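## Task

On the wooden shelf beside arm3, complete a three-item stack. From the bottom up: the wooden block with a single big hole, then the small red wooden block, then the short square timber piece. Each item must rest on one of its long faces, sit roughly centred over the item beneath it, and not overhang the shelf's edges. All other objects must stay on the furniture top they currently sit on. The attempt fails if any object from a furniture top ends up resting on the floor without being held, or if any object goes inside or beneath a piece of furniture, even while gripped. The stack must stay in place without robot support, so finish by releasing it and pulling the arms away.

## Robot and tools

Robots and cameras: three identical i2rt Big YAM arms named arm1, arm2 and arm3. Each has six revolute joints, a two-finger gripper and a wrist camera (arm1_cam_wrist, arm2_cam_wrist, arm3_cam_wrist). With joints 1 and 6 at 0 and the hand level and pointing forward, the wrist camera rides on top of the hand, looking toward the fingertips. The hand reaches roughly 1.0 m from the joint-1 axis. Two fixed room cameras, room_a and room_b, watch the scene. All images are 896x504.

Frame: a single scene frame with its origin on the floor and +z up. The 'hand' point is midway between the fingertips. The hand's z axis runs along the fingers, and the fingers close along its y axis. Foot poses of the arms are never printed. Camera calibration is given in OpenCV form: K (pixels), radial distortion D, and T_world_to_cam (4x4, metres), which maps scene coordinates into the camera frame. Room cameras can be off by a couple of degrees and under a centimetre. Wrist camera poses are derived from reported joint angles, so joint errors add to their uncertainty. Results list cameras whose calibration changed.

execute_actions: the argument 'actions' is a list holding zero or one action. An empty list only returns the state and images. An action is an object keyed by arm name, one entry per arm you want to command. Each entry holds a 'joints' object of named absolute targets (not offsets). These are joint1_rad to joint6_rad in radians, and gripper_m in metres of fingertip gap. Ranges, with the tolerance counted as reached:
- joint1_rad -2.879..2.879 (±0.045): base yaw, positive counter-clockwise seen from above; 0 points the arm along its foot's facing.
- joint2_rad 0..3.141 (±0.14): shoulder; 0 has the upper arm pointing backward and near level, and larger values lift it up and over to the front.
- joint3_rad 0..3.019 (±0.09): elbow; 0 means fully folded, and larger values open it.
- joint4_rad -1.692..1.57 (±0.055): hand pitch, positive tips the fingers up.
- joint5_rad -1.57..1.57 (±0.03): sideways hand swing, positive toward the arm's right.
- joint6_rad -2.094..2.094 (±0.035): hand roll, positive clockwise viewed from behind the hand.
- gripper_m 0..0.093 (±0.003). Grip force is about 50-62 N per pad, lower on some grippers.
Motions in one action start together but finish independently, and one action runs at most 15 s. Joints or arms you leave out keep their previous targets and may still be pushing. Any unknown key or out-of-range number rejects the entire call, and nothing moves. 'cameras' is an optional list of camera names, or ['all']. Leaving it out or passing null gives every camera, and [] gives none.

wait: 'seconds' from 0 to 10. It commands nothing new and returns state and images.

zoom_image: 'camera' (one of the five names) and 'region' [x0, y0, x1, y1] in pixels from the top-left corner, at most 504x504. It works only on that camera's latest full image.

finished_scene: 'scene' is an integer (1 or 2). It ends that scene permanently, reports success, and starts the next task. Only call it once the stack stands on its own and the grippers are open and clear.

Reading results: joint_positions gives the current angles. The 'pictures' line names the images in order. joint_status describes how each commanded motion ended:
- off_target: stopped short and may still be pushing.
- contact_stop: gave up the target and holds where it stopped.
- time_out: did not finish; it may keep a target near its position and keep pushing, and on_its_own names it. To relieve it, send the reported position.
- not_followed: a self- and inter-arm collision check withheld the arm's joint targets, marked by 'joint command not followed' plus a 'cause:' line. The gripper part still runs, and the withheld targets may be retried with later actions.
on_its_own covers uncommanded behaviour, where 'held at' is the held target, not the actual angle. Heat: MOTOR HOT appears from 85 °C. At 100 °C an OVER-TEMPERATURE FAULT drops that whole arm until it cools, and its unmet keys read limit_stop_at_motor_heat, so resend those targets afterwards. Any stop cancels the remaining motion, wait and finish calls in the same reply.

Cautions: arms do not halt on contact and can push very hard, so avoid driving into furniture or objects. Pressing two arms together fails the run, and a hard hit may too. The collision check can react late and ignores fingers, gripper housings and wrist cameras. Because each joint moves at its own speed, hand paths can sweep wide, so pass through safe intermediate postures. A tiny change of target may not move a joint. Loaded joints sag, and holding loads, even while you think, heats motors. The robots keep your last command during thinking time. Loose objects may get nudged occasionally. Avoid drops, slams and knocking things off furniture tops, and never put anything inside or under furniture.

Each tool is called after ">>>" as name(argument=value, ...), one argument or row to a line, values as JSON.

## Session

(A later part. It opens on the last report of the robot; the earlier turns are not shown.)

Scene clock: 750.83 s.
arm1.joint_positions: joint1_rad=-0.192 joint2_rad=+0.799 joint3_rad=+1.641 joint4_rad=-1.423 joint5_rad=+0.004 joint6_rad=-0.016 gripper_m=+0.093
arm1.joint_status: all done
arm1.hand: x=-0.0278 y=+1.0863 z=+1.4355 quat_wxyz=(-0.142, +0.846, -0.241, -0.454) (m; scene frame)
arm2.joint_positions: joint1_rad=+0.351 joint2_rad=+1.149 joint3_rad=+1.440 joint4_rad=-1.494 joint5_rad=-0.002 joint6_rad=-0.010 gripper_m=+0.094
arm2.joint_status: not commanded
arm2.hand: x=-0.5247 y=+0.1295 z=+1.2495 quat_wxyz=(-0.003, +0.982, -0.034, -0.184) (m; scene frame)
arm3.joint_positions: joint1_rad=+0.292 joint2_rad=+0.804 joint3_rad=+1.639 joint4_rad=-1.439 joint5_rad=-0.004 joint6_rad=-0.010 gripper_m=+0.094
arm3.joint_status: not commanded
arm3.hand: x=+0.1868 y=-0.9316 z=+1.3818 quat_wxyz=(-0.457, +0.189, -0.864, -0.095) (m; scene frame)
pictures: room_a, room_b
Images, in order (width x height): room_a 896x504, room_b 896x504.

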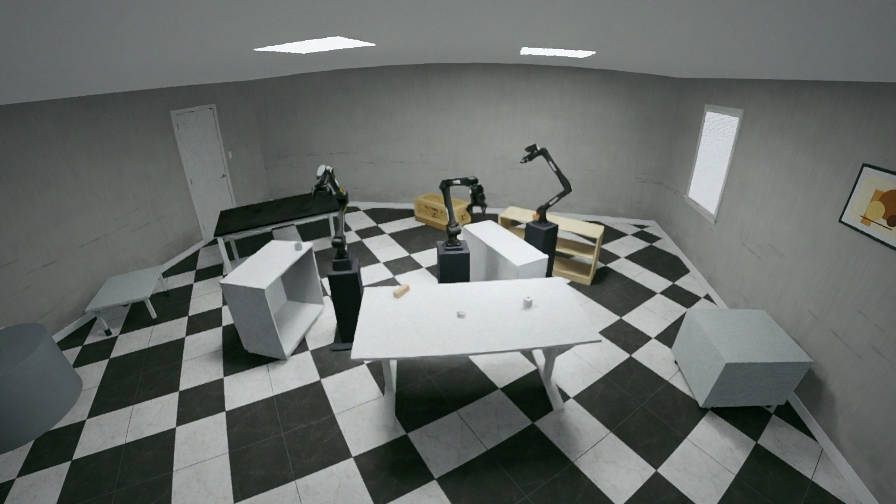

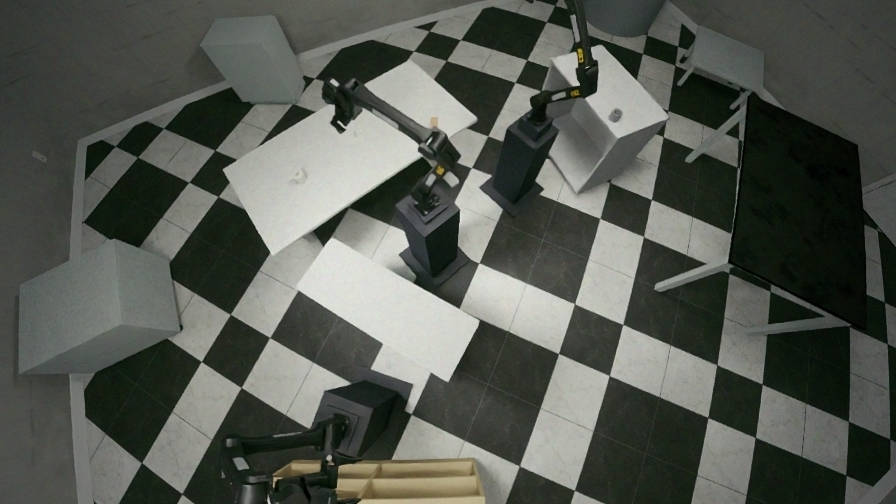

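>>> execute_actions(
  actions=[
    {"arm2":{"joints":{"joint1_rad":-0.739,"joint2_rad":2.105,"joint3_rad":1.74,"joint4_rad":-1.13,"joint6_rad":-0.06}}},
  ],
  cameras=["arm2_cam_wrist","room_a"],
)

Scene clock: 770.70 s.
arm1.joint_positions: joint1_rad=-0.192 joint2_rad=+0.799 joint3_rad=+1.641 joint4_rad=-1.423 joint5_rad=+0.004 joint6_rad=-0.016 gripper_m=+0.093
arm1.joint_status: not commanded
arm1.hand: x=-0.0278 y=+1.0863 z=+1.4355 quat_wxyz=(-0.142, +0.846, -0.241, -0.454) (m; scene frame)
arm2.joint_positions: joint1_rad=-0.735 joint2_rad=+2.115 joint3_rad=+1.722 joint4_rad=-1.128 joint5_rad=+0.001 joint6_rad=-0.048 gripper_m=+0.094
arm2.joint_status: all done
arm2.hand: x=-0.3965 y=+0.6854 z=+0.8877 quat_wxyz=(-0.010, +0.848, -0.530, -0.019) (m; scene frame)
arm3.joint_positions: joint1_rad=+0.292 joint2_rad=+0.804 joint3_rad=+1.639 joint4_rad=-1.439 joint5_rad=-0.004 joint6_rad=-0.010 gripper_m=+0.094
arm3.joint_status: not commanded
arm3.hand: x=+0.1868 y=-0.9316 z=+1.3818 quat_wxyz=(-0.457, +0.189, -0.864, -0.095) (m; scene frame)
pictures: arm2_cam_wrist, room_a
camera_calibration (this result's frames):
arm2_cam_wrist: T_world_to_cam=[[0.907239, 0.420589, -0.00473968, 0.0771951], [0.353954, -0.757317, 0.548806, 0.175245], [0.227232, -0.499576, -0.835936, 1.30044], [0, 0, 0, 1]] pos_world=[-0.427566, 0.749918, 0.991278]
Images, in order (width x height): arm2_cam_wrist 896x504, room_a 896x504.

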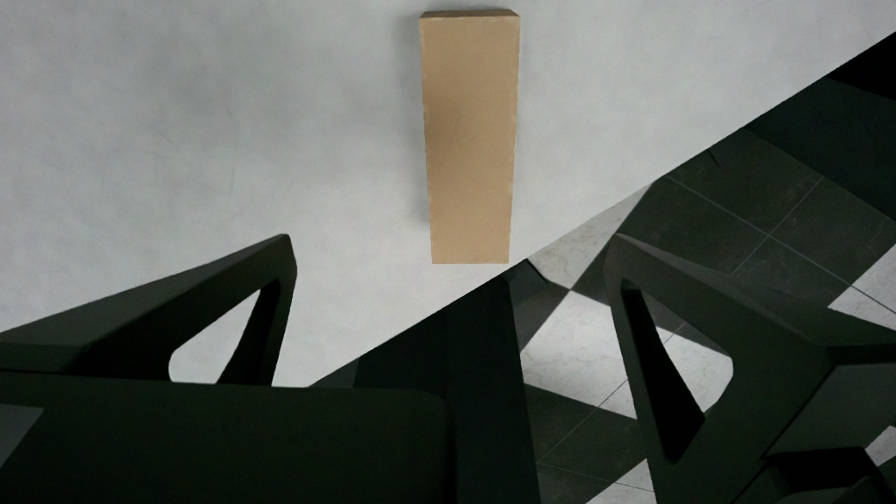

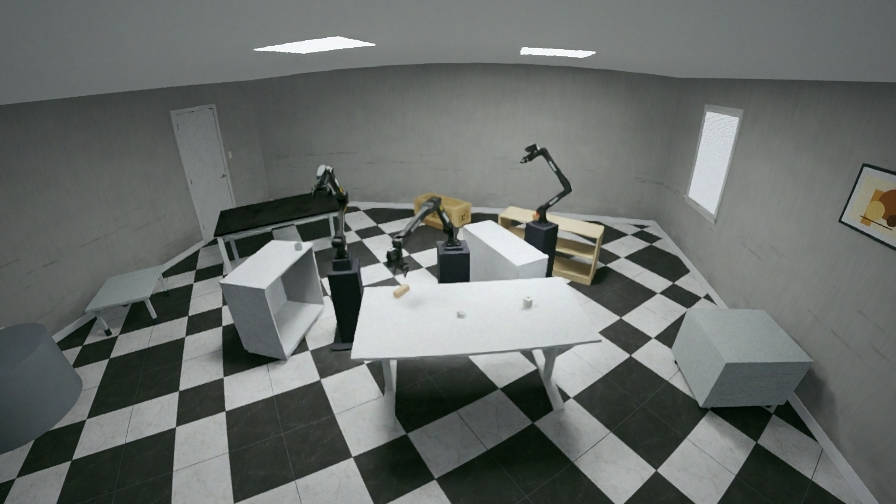

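>>> execute_actions(
  actions=[
    {"arm2":{"joints":{"joint1_rad":-0.758,"joint2_rad":2.2,"joint3_rad":1.69,"joint4_rad":-1.025}}},
  ],
  cameras=["arm2_cam_wrist","room_a"],
)

Scene clock: 824.20 s.
arm1.joint_positions: joint1_rad=-0.192 joint2_rad=+0.799 joint3_rad=+1.641 joint4_rad=-1.423 joint5_rad=+0.004 joint6_rad=-0.016 gripper_m=+0.093
arm1.joint_status: not commanded
arm1.hand: x=-0.0278 y=+1.0863 z=+1.4355 quat_wxyz=(-0.142, +0.846, -0.241, -0.454) (m; scene frame)
arm2.joint_positions: joint1_rad=-0.751 joint2_rad=+2.211 joint3_rad=+1.687 joint4_rad=-1.035 joint5_rad=+0.001 joint6_rad=-0.048 gripper_m=+0.094
arm2.joint_status: all done
arm2.hand: x=-0.3853 y=+0.6841 z=+0.8168 quat_wxyz=(+0.000, +0.844, -0.537, -0.003) (m; scene frame)
arm3.joint_positions: joint1_rad=+0.292 joint2_rad=+0.804 joint3_rad=+1.639 joint4_rad=-1.439 joint5_rad=-0.004 joint6_rad=-0.010 gripper_m=+0.094
arm3.joint_status: not commanded
arm3.hand: x=+0.1868 y=-0.9316 z=+1.3818 quat_wxyz=(-0.457, +0.189, -0.864, -0.095) (m; scene frame)
pictures: arm2_cam_wrist, room_a
camera_calibration (this result's frames):
arm2_cam_wrist: T_world_to_cam=[[0.913846, 0.406021, -0.00569933, 0.0805485], [0.333675, -0.742868, 0.580352, 0.165671], [0.231401, -0.532254, -0.814346, 1.24432], [0, 0, 0, 1]] pos_world=[-0.416827, 0.752662, 0.917619]
Images, in order (width x height): arm2_cam_wrist 896x504, room_a 896x504.

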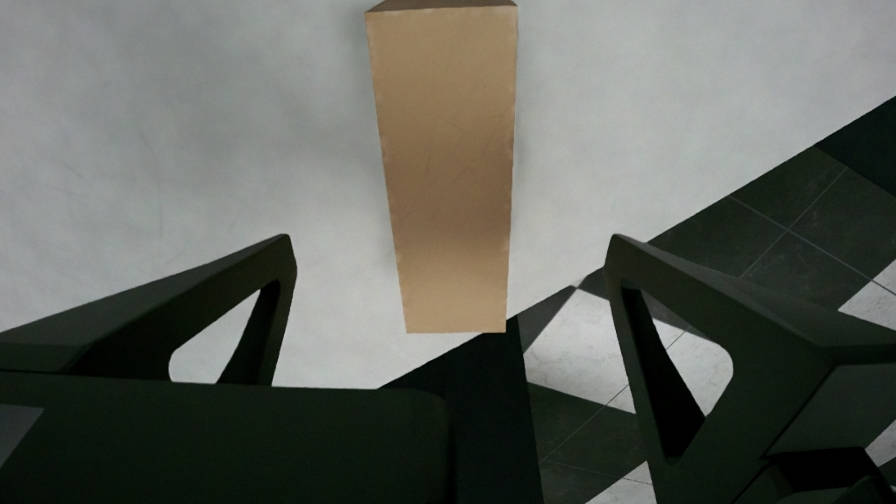

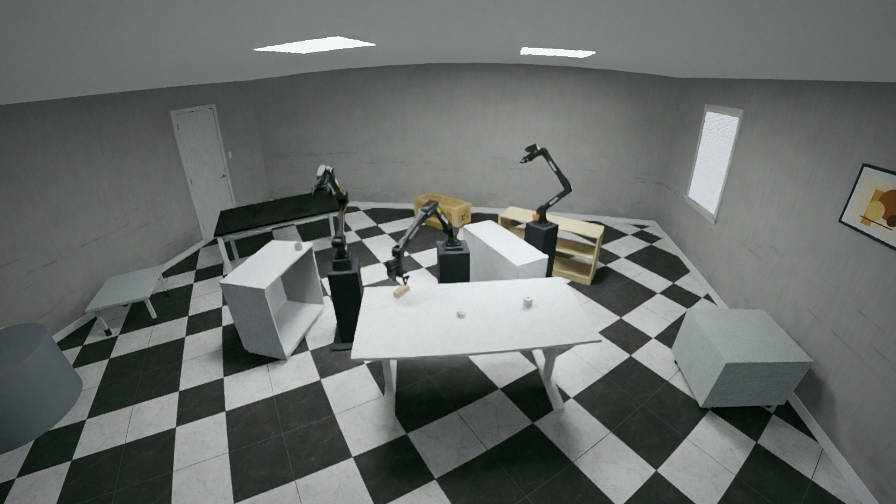

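>>> execute_actions(
  actions=[
    {"arm2":{"joints":{"joint2_rad":2.287,"joint3_rad":1.675,"joint4_rad":-0.932}}},
  ],
  cameras=["arm2_cam_wrist","room_a"],
)

Scene clock: 832.77 s.
arm1.joint_positions: joint1_rad=-0.192 joint2_rad=+0.799 joint3_rad=+1.641 joint4_rad=-1.423 joint5_rad=+0.004 joint6_rad=-0.016 gripper_m=+0.093
arm1.joint_status: not commanded
arm1.hand: x=-0.0278 y=+1.0863 z=+1.4355 quat_wxyz=(-0.142, +0.846, -0.241, -0.454) (m; scene frame)
arm2.joint_positions: joint1_rad=-0.751 joint2_rad=+2.291 joint3_rad=+1.673 joint4_rad=-0.942 joint5_rad=+0.001 joint6_rad=-0.048 gripper_m=+0.094
arm2.joint_status: all done
arm2.hand: x=-0.3857 y=+0.6843 z=+0.7630 quat_wxyz=(+0.001, +0.844, -0.537, -0.003) (m; scene frame)
arm3.joint_positions: joint1_rad=+0.292 joint2_rad=+0.804 joint3_rad=+1.639 joint4_rad=-1.439 joint5_rad=-0.004 joint6_rad=-0.010 gripper_m=+0.094
arm3.joint_status: not commanded
arm3.hand: x=+0.1868 y=-0.9316 z=+1.3818 quat_wxyz=(-0.457, +0.189, -0.864, -0.095) (m; scene frame)
pictures: arm2_cam_wrist, room_a
camera_calibration (this result's frames):
arm2_cam_wrist: T_world_to_cam=[[0.913846, 0.406021, -0.00572071, 0.0805619], [0.33351, -0.742456, 0.580973, 0.196361], [0.23164, -0.532827, -0.813903, 1.20085], [0, 0, 0, 1]] pos_world=[-0.417274, 0.752924, 0.863754]
Images, in order (width x height): arm2_cam_wrist 896x504, room_a 896x504.

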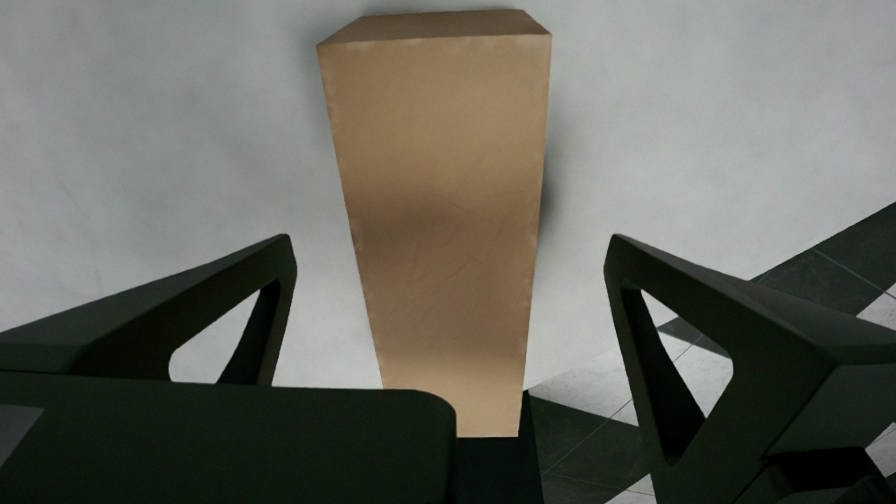

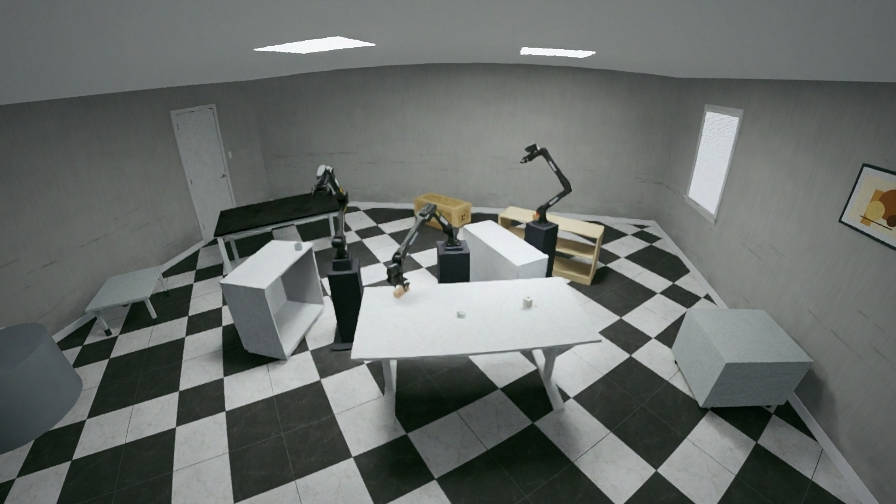

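>>> execute_actions(
  actions=[
    {"arm2":{"joints":{"gripper_m":0.034}}},
  ],
  cameras=["arm2_cam_wrist"],
)

Scene clock: 837.93 s.
arm1.joint_positions: joint1_rad=-0.192 joint2_rad=+0.799 joint3_rad=+1.641 joint4_rad=-1.423 joint5_rad=+0.004 joint6_rad=-0.016 gripper_m=+0.093
arm1.joint_status: not commanded
arm1.hand: x=-0.0278 y=+1.0863 z=+1.4355 quat_wxyz=(-0.142, +0.846, -0.241, -0.454) (m; scene frame)
arm2.joint_positions: joint1_rad=-0.751 joint2_rad=+2.291 joint3_rad=+1.673 joint4_rad=-0.942 joint5_rad=+0.001 joint6_rad=-0.048 gripper_m=+0.045
arm2.joint_status: gripper_m off_target (ended at +0.045, target +0.034)
arm2.hand: x=-0.3859 y=+0.6842 z=+0.7630 quat_wxyz=(+0.001, +0.844, -0.536, -0.003) (m; scene frame)
arm3.joint_positions: joint1_rad=+0.292 joint2_rad=+0.804 joint3_rad=+1.639 joint4_rad=-1.439 joint5_rad=-0.004 joint6_rad=-0.010 gripper_m=+0.094
arm3.joint_status: not commanded
arm3.hand: x=+0.1868 y=-0.9316 z=+1.3818 quat_wxyz=(-0.457, +0.189, -0.864, -0.095) (m; scene frame)
pictures: arm2_cam_wrist
camera_calibration (this result's frames):
arm2_cam_wrist: T_world_to_cam=[[0.913685, 0.406371, -0.00648181, 0.0809727], [0.334205, -0.742161, 0.580951, 0.196447], [0.231271, -0.532973, -0.813913, 1.20081], [0, 0, 0, 1]] pos_world=[-0.417351, 0.752891, 0.863757]
Images, in order (width x height): arm2_cam_wrist 896x504.

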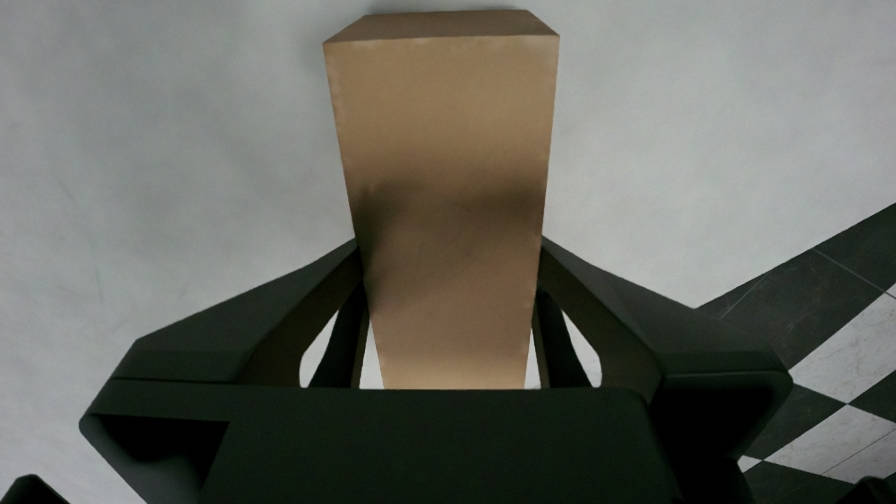

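>>> execute_actions(
  actions=[
    {"arm2":{"joints":{"joint2_rad":1.9,"gripper_m":0.034}}},
  ],
  cameras=["arm2_cam_wrist","room_a"],
)

Scene clock: 851.57 s.
arm1.joint_positions: joint1_rad=-0.192 joint2_rad=+0.799 joint3_rad=+1.641 joint4_rad=-1.423 joint5_rad=+0.004 joint6_rad=-0.016 gripper_m=+0.093
arm1.joint_status: not commanded
arm1.hand: x=-0.0278 y=+1.0863 z=+1.4355 quat_wxyz=(-0.142, +0.846, -0.241, -0.454) (m; scene frame)
arm2.joint_positions: joint1_rad=-0.751 joint2_rad=+1.918 joint3_rad=+1.656 joint4_rad=-0.940 joint5_rad=+0.001 joint6_rad=-0.048 gripper_m=+0.045
arm2.joint_status: gripper_m off_target (ended at +0.045, target +0.034); the others done
arm2.hand: x=-0.3987 y=+0.7191 z=+0.9948 quat_wxyz=(-0.102, +0.830, -0.528, -0.148) (m; scene frame)
arm3.joint_positions: joint1_rad=+0.292 joint2_rad=+0.804 joint3_rad=+1.639 joint4_rad=-1.439 joint5_rad=-0.004 joint6_rad=-0.010 gripper_m=+0.094
arm3.joint_status: not commanded
arm3.hand: x=+0.1868 y=-0.9316 z=+1.3818 quat_wxyz=(-0.457, +0.189, -0.864, -0.095) (m; scene frame)
pictures: arm2_cam_wrist, room_a
camera_calibration (this result's frames):
arm2_cam_wrist: T_world_to_cam=[[0.914335, 0.404943, 0.00350937, 0.0714178], [0.39027, -0.883452, 0.259235, 0.53598], [0.108076, -0.235658, -0.965808, 1.29919], [0, 0, 0, 1]] pos_world=[-0.414887, 0.750757, 1.11557]
Images, in order (width x height): arm2_cam_wrist 896x504, room_a 896x504.

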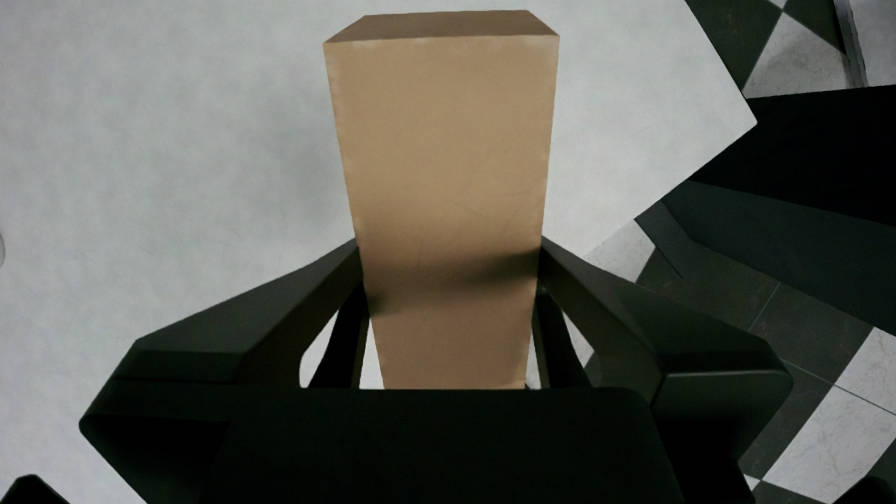

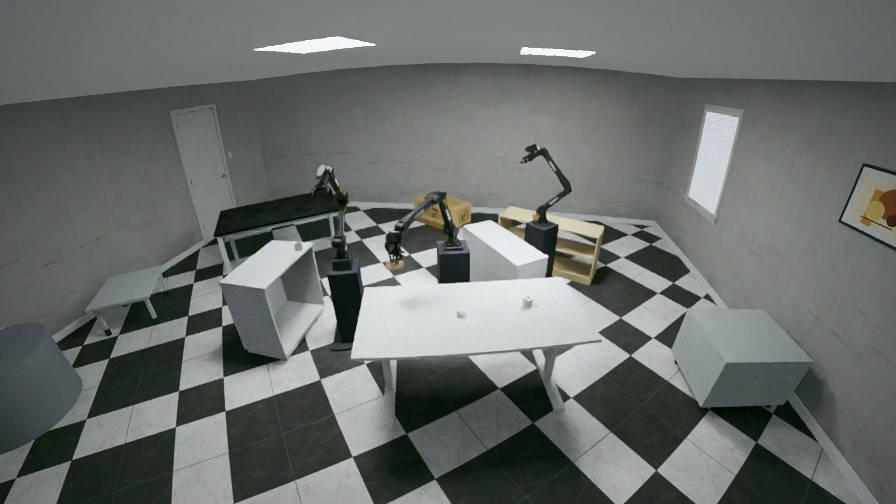

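>>> execute_actions(
  actions=[
    {"arm2":{"joints":{"joint1_rad":2.082,"joint3_rad":1.505,"joint4_rad":-1.165,"joint6_rad":0.0}}},
  ],
  cameras=["arm2_cam_wrist","room_a","room_b"],
)

Scene clock: 868.50 s.
arm1.joint_positions: joint1_rad=-0.192 joint2_rad=+0.799 joint3_rad=+1.641 joint4_rad=-1.423 joint5_rad=+0.004 joint6_rad=-0.016 gripper_m=+0.093
arm1.joint_status: not commanded
arm1.hand: x=-0.0278 y=+1.0863 z=+1.4355 quat_wxyz=(-0.142, +0.846, -0.241, -0.454) (m; scene frame)
arm2.joint_positions: joint1_rad=+2.091 joint2_rad=+1.921 joint3_rad=+1.499 joint4_rad=-1.156 joint5_rad=-0.002 joint6_rad=-0.012 gripper_m=+0.045
arm2.joint_status: all done
arm2.hand: x=-0.0932 y=-0.4632 z=+0.9299 quat_wxyz=(+0.000, +0.670, +0.742, -0.001) (m; scene frame)
arm3.joint_positions: joint1_rad=+0.292 joint2_rad=+0.804 joint3_rad=+1.639 joint4_rad=-1.439 joint5_rad=-0.004 joint6_rad=-0.010 gripper_m=+0.094
arm3.joint_status: not commanded
arm3.hand: x=+0.1868 y=-0.9316 z=+1.3818 quat_wxyz=(-0.457, +0.189, -0.864, -0.095) (m; scene frame)
pictures: arm2_cam_wrist, room_a, room_b
camera_calibration (this result's frames):
arm2_cam_wrist: T_world_to_cam=[[-0.996586, -0.0825599, 0.0000462732, -0.129599], [-0.0670269, 0.809413, 0.583402, -0.170841], [-0.048203, 0.581407, -0.812184, 1.14594], [0, 0, 0, 1]] pos_world=[-0.0853701, -0.538674, 1.03039]
Images, in order (width x height): arm2_cam_wrist 896x504, room_a 896x504, room_b 896x504.

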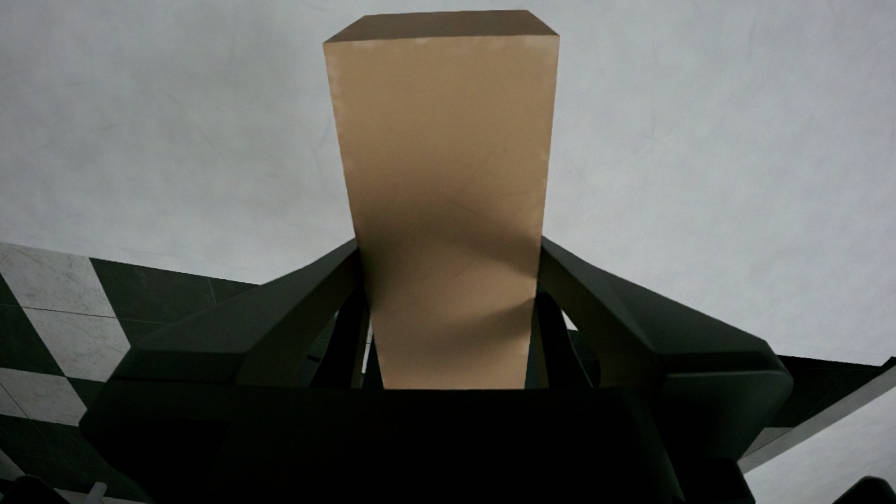

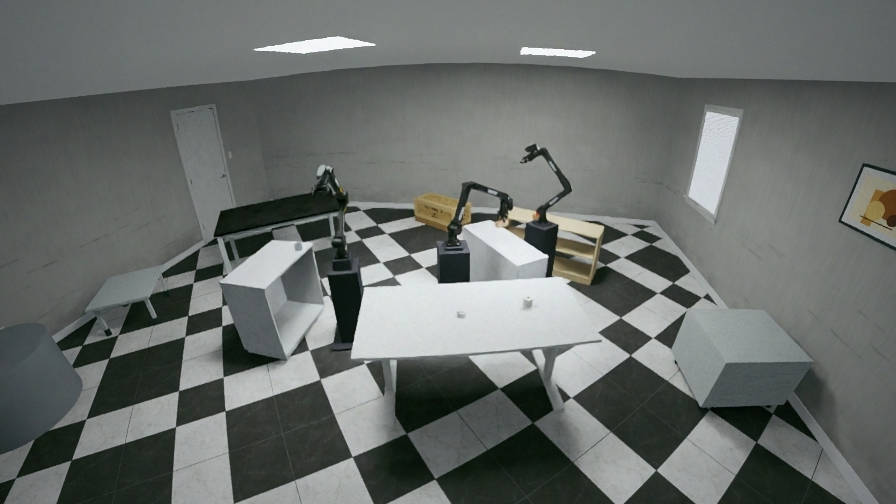

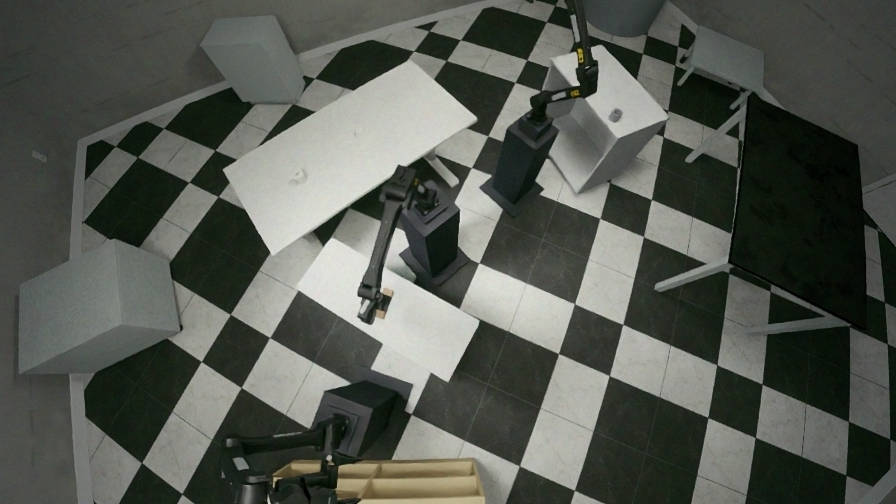

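>>> execute_actions(
  actions=[
    {"arm2":{"joints":{"joint2_rad":2.078,"joint3_rad":1.455,"joint4_rad":-0.915}}},
  ],
  cameras=["arm2_cam_wrist","room_a"],
)

Scene clock: 893.63 s.
arm1.joint_positions: joint1_rad=-0.192 joint2_rad=+0.799 joint3_rad=+1.641 joint4_rad=-1.423 joint5_rad=+0.004 joint6_rad=-0.016 gripper_m=+0.093
arm1.joint_status: not commanded
arm1.hand: x=-0.0278 y=+1.0863 z=+1.4355 quat_wxyz=(-0.142, +0.846, -0.241, -0.454) (m; scene frame)
arm2.joint_positions: joint1_rad=+2.091 joint2_rad=+2.104 joint3_rad=+1.444 joint4_rad=-0.925 joint5_rad=-0.002 joint6_rad=-0.012 gripper_m=+0.045
arm2.joint_status: all done
arm2.hand: x=-0.0927 y=-0.4730 z=+0.8112 quat_wxyz=(-0.003, +0.670, +0.742, +0.002) (m; scene frame)
arm3.joint_positions: joint1_rad=+0.292 joint2_rad=+0.804 joint3_rad=+1.639 joint4_rad=-1.439 joint5_rad=-0.004 joint6_rad=-0.010 gripper_m=+0.094
arm3.joint_status: not commanded
arm3.hand: x=+0.1868 y=-0.9316 z=+1.3818 quat_wxyz=(-0.457, +0.189, -0.864, -0.095) (m; scene frame)
pictures: arm2_cam_wrist, room_a
camera_calibration (this result's frames):
arm2_cam_wrist: T_world_to_cam=[[-0.996588, -0.0825352, 0.000103096, -0.129966], [-0.0666224, 0.805183, 0.589273, -0.100346], [-0.0487188, 0.587256, -0.807934, 1.05454], [0, 0, 0, 1]] pos_world=[-0.0848322, -0.549213, 0.911142]
Images, in order (width x height): arm2_cam_wrist 896x504, room_a 896x504.

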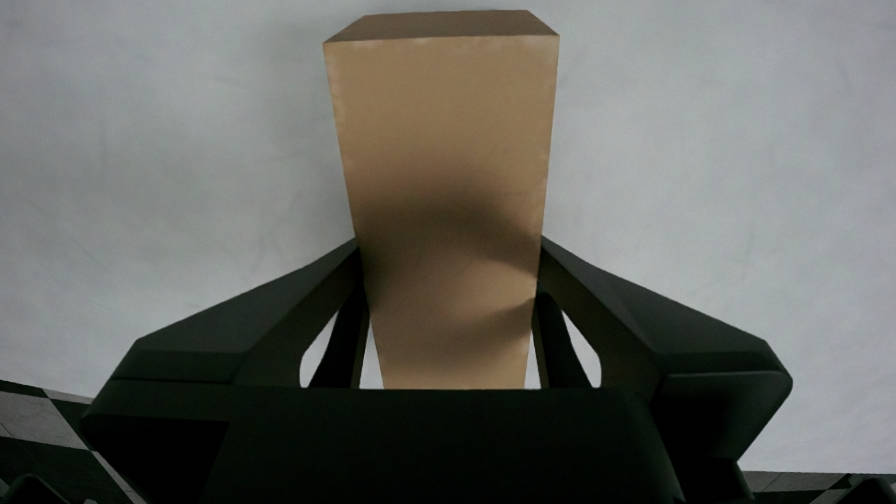

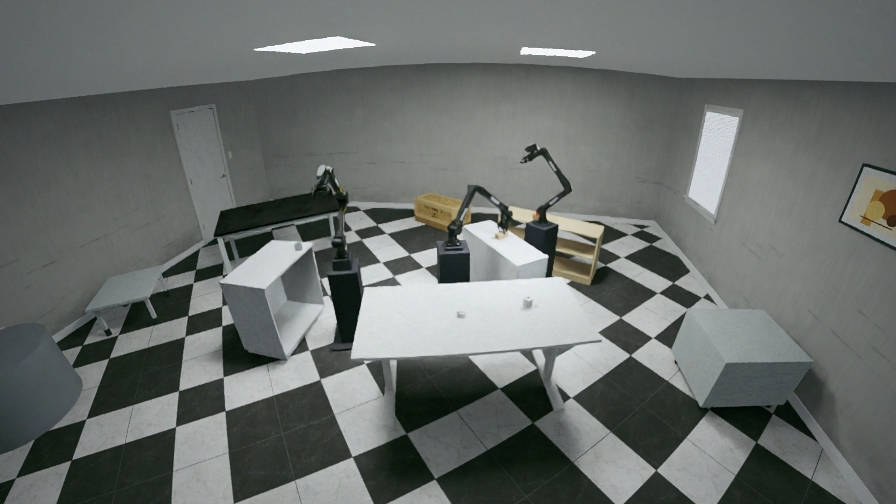

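>>> execute_actions(
  actions=[
    {"arm2":{"joints":{"joint3_rad":1.39,"joint4_rad":-0.855}}},
  ],
  cameras=["arm2_cam_wrist","room_a"],
)

Scene clock: 899.73 s.
arm1.joint_positions: joint1_rad=-0.192 joint2_rad=+0.799 joint3_rad=+1.641 joint4_rad=-1.423 joint5_rad=+0.004 joint6_rad=-0.016 gripper_m=+0.093
arm1.joint_status: not commanded
arm1.hand: x=-0.0278 y=+1.0863 z=+1.4355 quat_wxyz=(-0.142, +0.846, -0.241, -0.454) (m; scene frame)
arm2.joint_positions: joint1_rad=+2.091 joint2_rad=+2.093 joint3_rad=+1.398 joint4_rad=-0.867 joint5_rad=-0.002 joint6_rad=-0.011 gripper_m=+0.045
arm2.joint_status: all done
arm2.hand: x=-0.0932 y=-0.4675 z=+0.8037 quat_wxyz=(+0.006, +0.670, +0.742, -0.007) (m; scene frame)
arm3.joint_positions: joint1_rad=+0.292 joint2_rad=+0.804 joint3_rad=+1.639 joint4_rad=-1.439 joint5_rad=-0.004 joint6_rad=-0.010 gripper_m=+0.094
arm3.joint_status: not commanded
arm3.hand: x=+0.1868 y=-0.9316 z=+1.3818 quat_wxyz=(-0.457, +0.189, -0.864, -0.095) (m; scene frame)
pictures: arm2_cam_wrist, room_a
camera_calibration (this result's frames):
arm2_cam_wrist: T_world_to_cam=[[-0.996644, -0.0818584, -0.0000981927, -0.129562], [-0.067332, 0.819099, 0.569687, -0.0781664], [-0.0465533, 0.567782, -0.821861, 1.04752], [0, 0, 0, 1]] pos_world=[-0.0856247, -0.54134, 0.90543]
Images, in order (width x height): arm2_cam_wrist 896x504, room_a 896x504.

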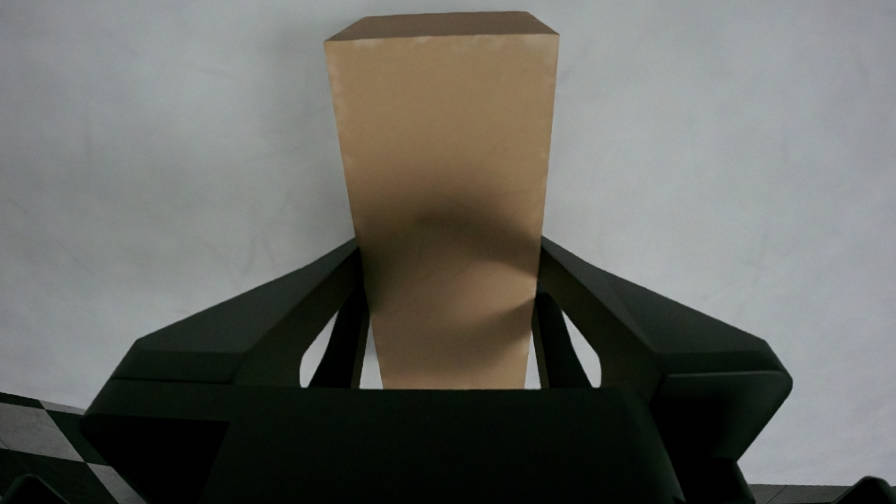

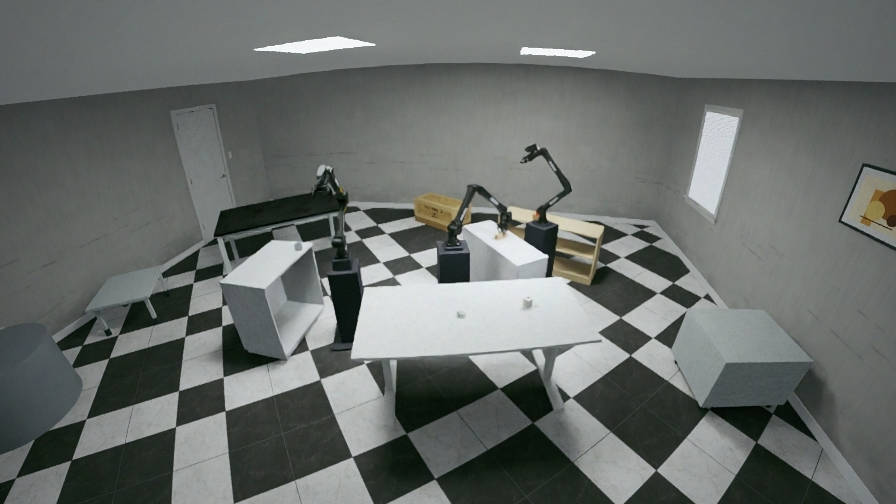

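>>> zoom_image(
  camera="room_a",
  region=[460, 190, 560, 270],
)

>>> zoom_image(
  camera="arm2_cam_wrist",
  region=[250, 0, 650, 300],
)

Region (460, 190, 560, 270) of room_a's 896x504 image, scaled by 5.040, with more detail than that image has; it fills the top 403 rows of this view, and the rest is white.

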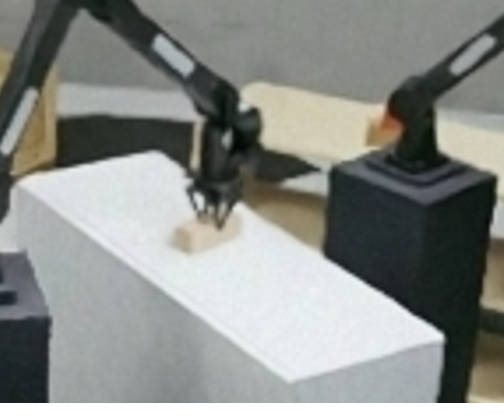

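Region (250, 0, 650, 300) of arm2_cam_wrist's 896x504 image, scaled by 1.260, with more detail than that image has; it fills the top 378 rows of this view, and the rest is white.

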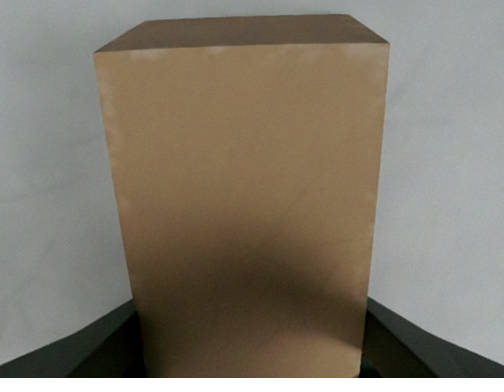

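>>> execute_actions(
  actions=[
    {"arm2":{"joints":{"joint3_rad":1.37}}},
  ],
  cameras=["arm2_cam_wrist"],
)

Scene clock: 914.53 s.
arm1.joint_positions: joint1_rad=-0.192 joint2_rad=+0.799 joint3_rad=+1.641 joint4_rad=-1.423 joint5_rad=+0.004 joint6_rad=-0.016 gripper_m=+0.093
arm1.joint_status: not commanded
arm1.hand: x=-0.0278 y=+1.0863 z=+1.4355 quat_wxyz=(-0.142, +0.846, -0.241, -0.454) (m; scene frame)
arm2.joint_positions: joint1_rad=+2.091 joint2_rad=+2.086 joint3_rad=+1.383 joint4_rad=-0.863 joint5_rad=-0.002 joint6_rad=-0.011 gripper_m=+0.045
arm2.joint_status: all done
arm2.hand: x=-0.0937 y=-0.4625 z=+0.8030 quat_wxyz=(+0.004, +0.670, +0.742, -0.005) (m; scene frame)
arm3.joint_positions: joint1_rad=+0.292 joint2_rad=+0.804 joint3_rad=+1.639 joint4_rad=-1.439 joint5_rad=-0.004 joint6_rad=-0.010 gripper_m=+0.094
arm3.joint_status: not commanded
arm3.hand: x=+0.1868 y=-0.9316 z=+1.3818 quat_wxyz=(-0.457, +0.189, -0.864, -0.095) (m; scene frame)
pictures: arm2_cam_wrist
camera_calibration (this result's frames):
arm2_cam_wrist: T_world_to_cam=[[-0.996676, -0.0814619, -0.0000641438, -0.129455], [-0.066774, 0.81652, 0.573443, -0.0861285], [-0.0466614, 0.571542, -0.819245, 1.04366], [0, 0, 0, 1]] pos_world=[-0.0860773, -0.536712, 0.904391]
Images, in order (width x height): arm2_cam_wrist 896x504.

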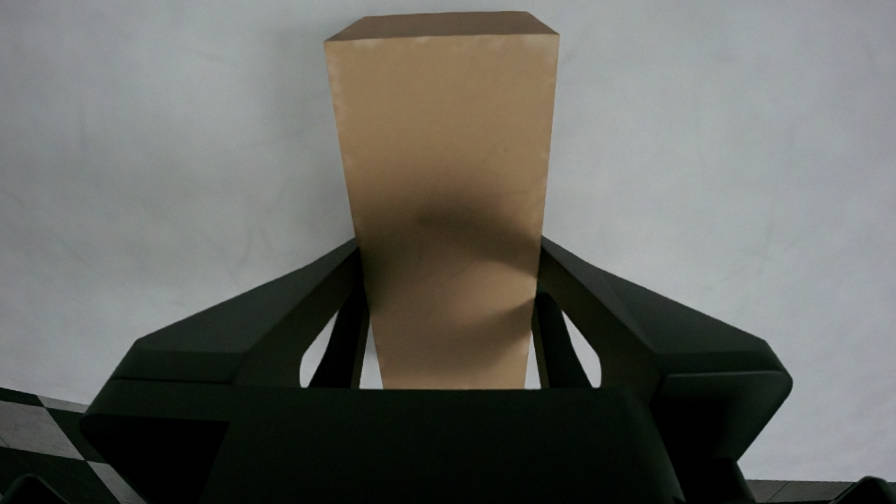

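>>> execute_actions(
  actions=[
    {"arm2":{"joints":{"gripper_m":0.093}}},
  ],
  cameras=["arm2_cam_wrist","room_a"],
)

Scene clock: 924.07 s.
arm1.joint_positions: joint1_rad=-0.192 joint2_rad=+0.799 joint3_rad=+1.641 joint4_rad=-1.423 joint5_rad=+0.004 joint6_rad=-0.016 gripper_m=+0.093
arm1.joint_status: not commanded
arm1.hand: x=-0.0278 y=+1.0863 z=+1.4355 quat_wxyz=(-0.142, +0.846, -0.241, -0.454) (m; scene frame)
arm2.joint_positions: joint1_rad=+2.091 joint2_rad=+2.086 joint3_rad=+1.375 joint4_rad=-0.863 joint5_rad=-0.002 joint6_rad=-0.011 gripper_m=+0.093
arm2.joint_status: all done
arm2.hand: x=-0.0941 y=-0.4582 z=+0.8006 quat_wxyz=(+0.001, +0.670, +0.742, -0.002) (m; scene frame)
arm3.joint_positions: joint1_rad=+0.292 joint2_rad=+0.804 joint3_rad=+1.639 joint4_rad=-1.439 joint5_rad=-0.004 joint6_rad=-0.010 gripper_m=+0.094
arm3.joint_status: not commanded
arm3.hand: x=+0.1868 y=-0.9316 z=+1.3818 quat_wxyz=(-0.457, +0.189, -0.864, -0.095) (m; scene frame)
pictures: arm2_cam_wrist, room_a
camera_calibration (this result's frames):
arm2_cam_wrist: T_world_to_cam=[[-0.99671, -0.0810523, 0.0000090759, -0.129375], [-0.0660041, 0.811725, 0.580298, -0.0958489], [-0.0470418, 0.578388, -0.814405, 1.0385], [0, 0, 0, 1]] pos_world=[-0.086423, -0.53334, 0.901382]
Images, in order (width x height): arm2_cam_wrist 896x504, room_a 896x504.

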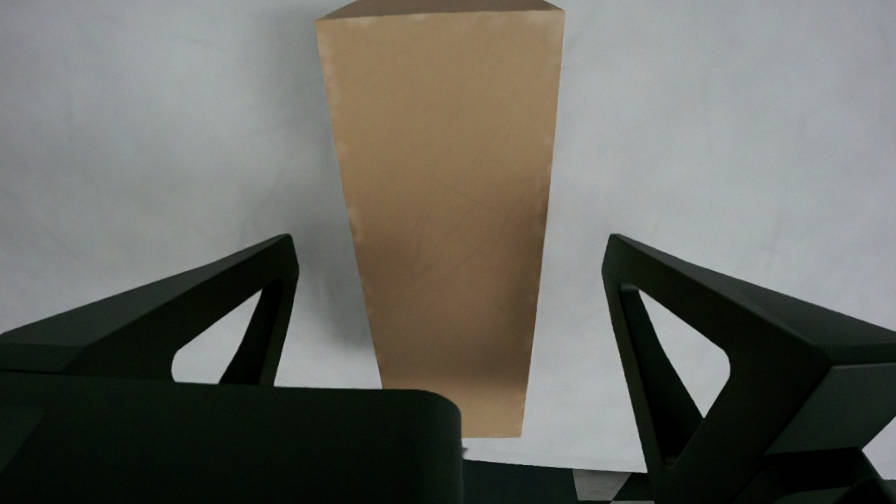

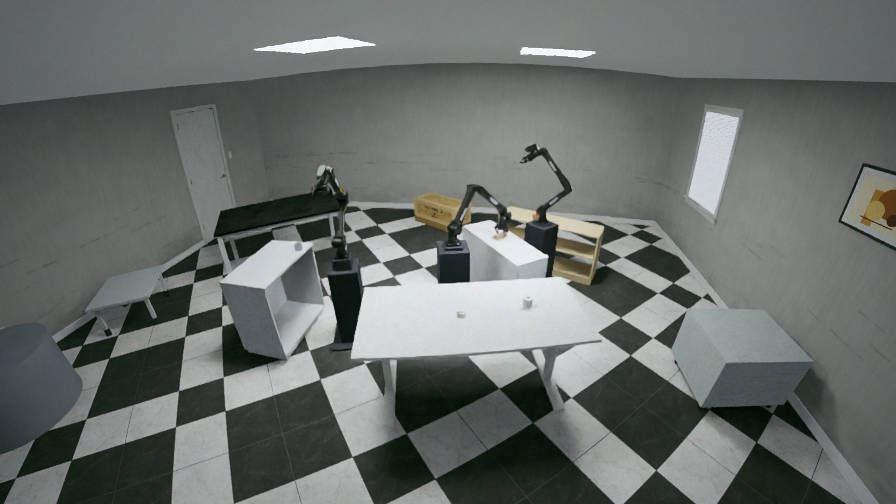

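>>> execute_actions(
  actions=[
    {"arm2":{"joints":{"joint2_rad":1.7}}},
  ],
  cameras=["arm2_cam_wrist","room_a"],
)

Scene clock: 951.43 s.
arm1.joint_positions: joint1_rad=-0.192 joint2_rad=+0.799 joint3_rad=+1.641 joint4_rad=-1.423 joint5_rad=+0.004 joint6_rad=-0.016 gripper_m=+0.093
arm1.joint_status: not commanded
arm1.hand: x=-0.0278 y=+1.0863 z=+1.4355 quat_wxyz=(-0.142, +0.846, -0.241, -0.454) (m; scene frame)
arm2.joint_positions: joint1_rad=+2.091 joint2_rad=+1.701 joint3_rad=+1.361 joint4_rad=-0.863 joint5_rad=-0.002 joint6_rad=-0.011 gripper_m=+0.093
arm2.joint_status: all done
arm2.hand: x=-0.0907 y=-0.4873 z=+1.0101 quat_wxyz=(+0.137, +0.658, +0.729, -0.128) (m; scene frame)
arm3.joint_positions: joint1_rad=+0.292 joint2_rad=+0.804 joint3_rad=+1.639 joint4_rad=-1.439 joint5_rad=-0.004 joint6_rad=-0.010 gripper_m=+0.094
arm3.joint_status: not commanded
arm3.hand: x=+0.1868 y=-0.9316 z=+1.3818 quat_wxyz=(-0.457, +0.189, -0.864, -0.095) (m; scene frame)
pictures: arm2_cam_wrist, room_a
camera_calibration (this result's frames):
arm2_cam_wrist: T_world_to_cam=[[-0.996549, -0.0829504, -0.00314705, -0.126095], [-0.0811971, 0.966203, 0.24466, 0.219274], [-0.017254, 0.244071, -0.969604, 1.22266], [0, 0, 0, 1]] pos_world=[-0.0867592, -0.520739, 1.13145]
Images, in order (width x height): arm2_cam_wrist 896x504, room_a 896x504.

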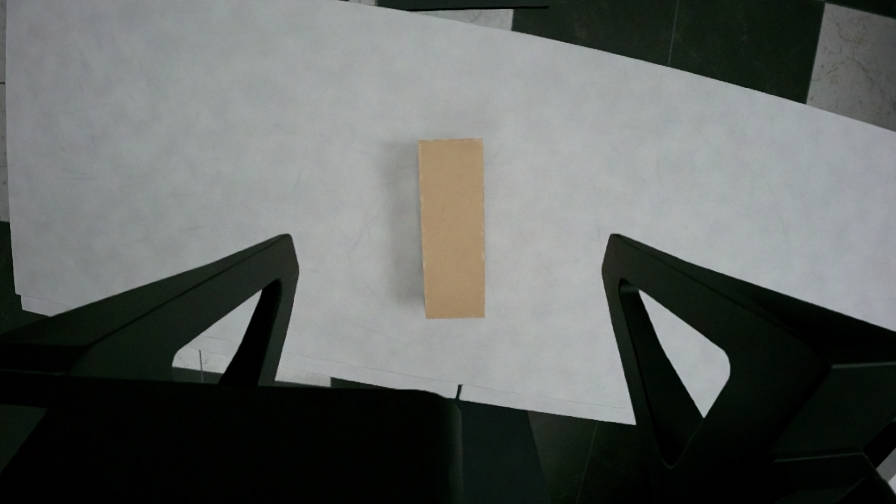

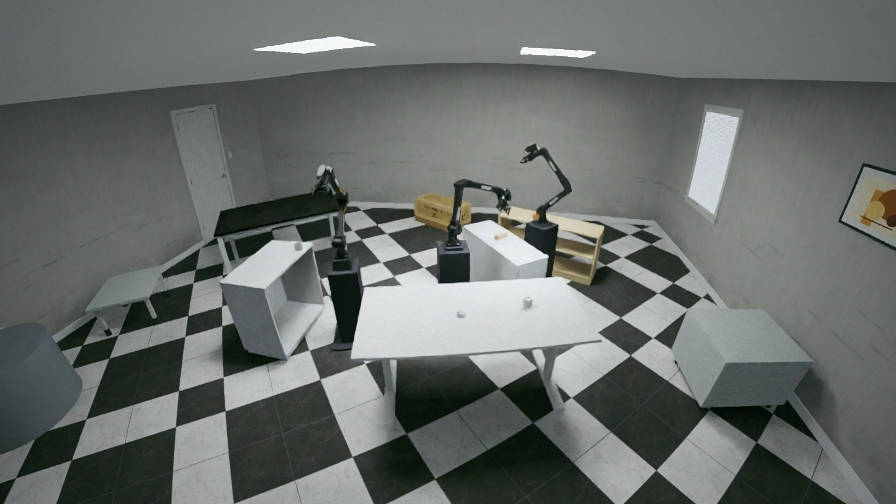

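>>> execute_actions(
  actions=[
    {"arm2":{"joints":{"joint1_rad":0.35,"joint2_rad":1.0,"joint3_rad":1.5,"joint4_rad":-1.45}},"arm3":{"joints":{"joint1_rad":1.514,"joint6_rad":-0.06}}},
  ],
  cameras=["room_a","room_b"],
)

Scene clock: 971.87 s.
arm1.joint_positions: joint1_rad=-0.192 joint2_rad=+0.799 joint3_rad=+1.641 joint4_rad=-1.423 joint5_rad=+0.004 joint6_rad=-0.016 gripper_m=+0.093
arm1.joint_status: not commanded
arm1.hand: x=-0.0278 y=+1.0863 z=+1.4355 quat_wxyz=(-0.142, +0.846, -0.241, -0.454) (m; scene frame)
arm2.joint_positions: joint1_rad=+0.354 joint2_rad=+1.008 joint3_rad=+1.476 joint4_rad=-1.442 joint5_rad=+0.002 joint6_rad=-0.010 gripper_m=+0.093
arm2.joint_status: all done
arm2.hand: x=-0.4980 y=+0.1276 z=+1.3212 quat_wxyz=(-0.009, +0.955, -0.033, -0.295) (m; scene frame)
arm3.joint_positions: joint1_rad=+1.505 joint2_rad=+0.804 joint3_rad=+1.639 joint4_rad=-1.439 joint5_rad=+0.000 joint6_rad=-0.049 gripper_m=+0.094
arm3.joint_status: all done
arm3.hand: x=-0.0730 y=-0.7737 z=+1.3802 quat_wxyz=(-0.327, +0.661, -0.590, -0.328) (m; scene frame)
pictures: room_a, room_b
Images, in order (width x height): room_a 896x504, room_b 896x504.

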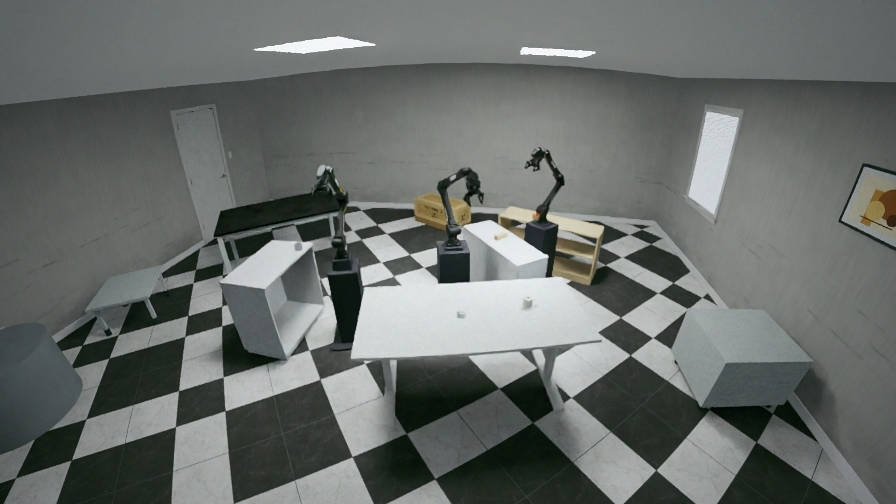

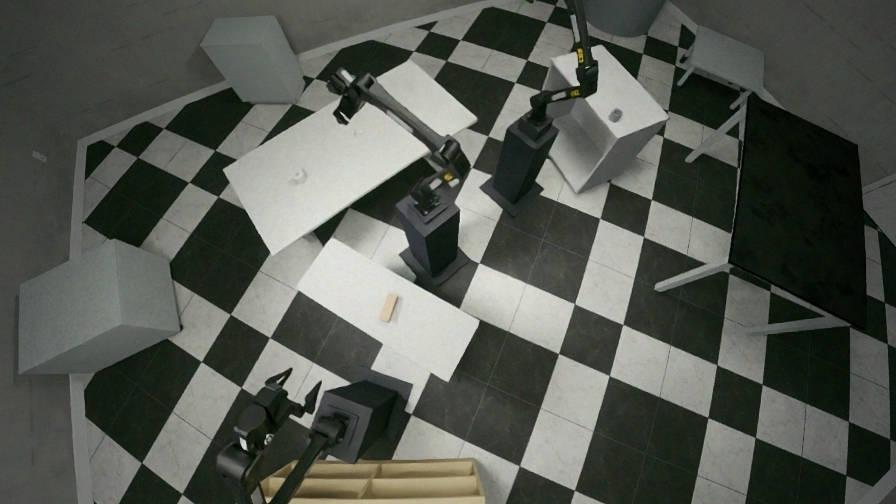

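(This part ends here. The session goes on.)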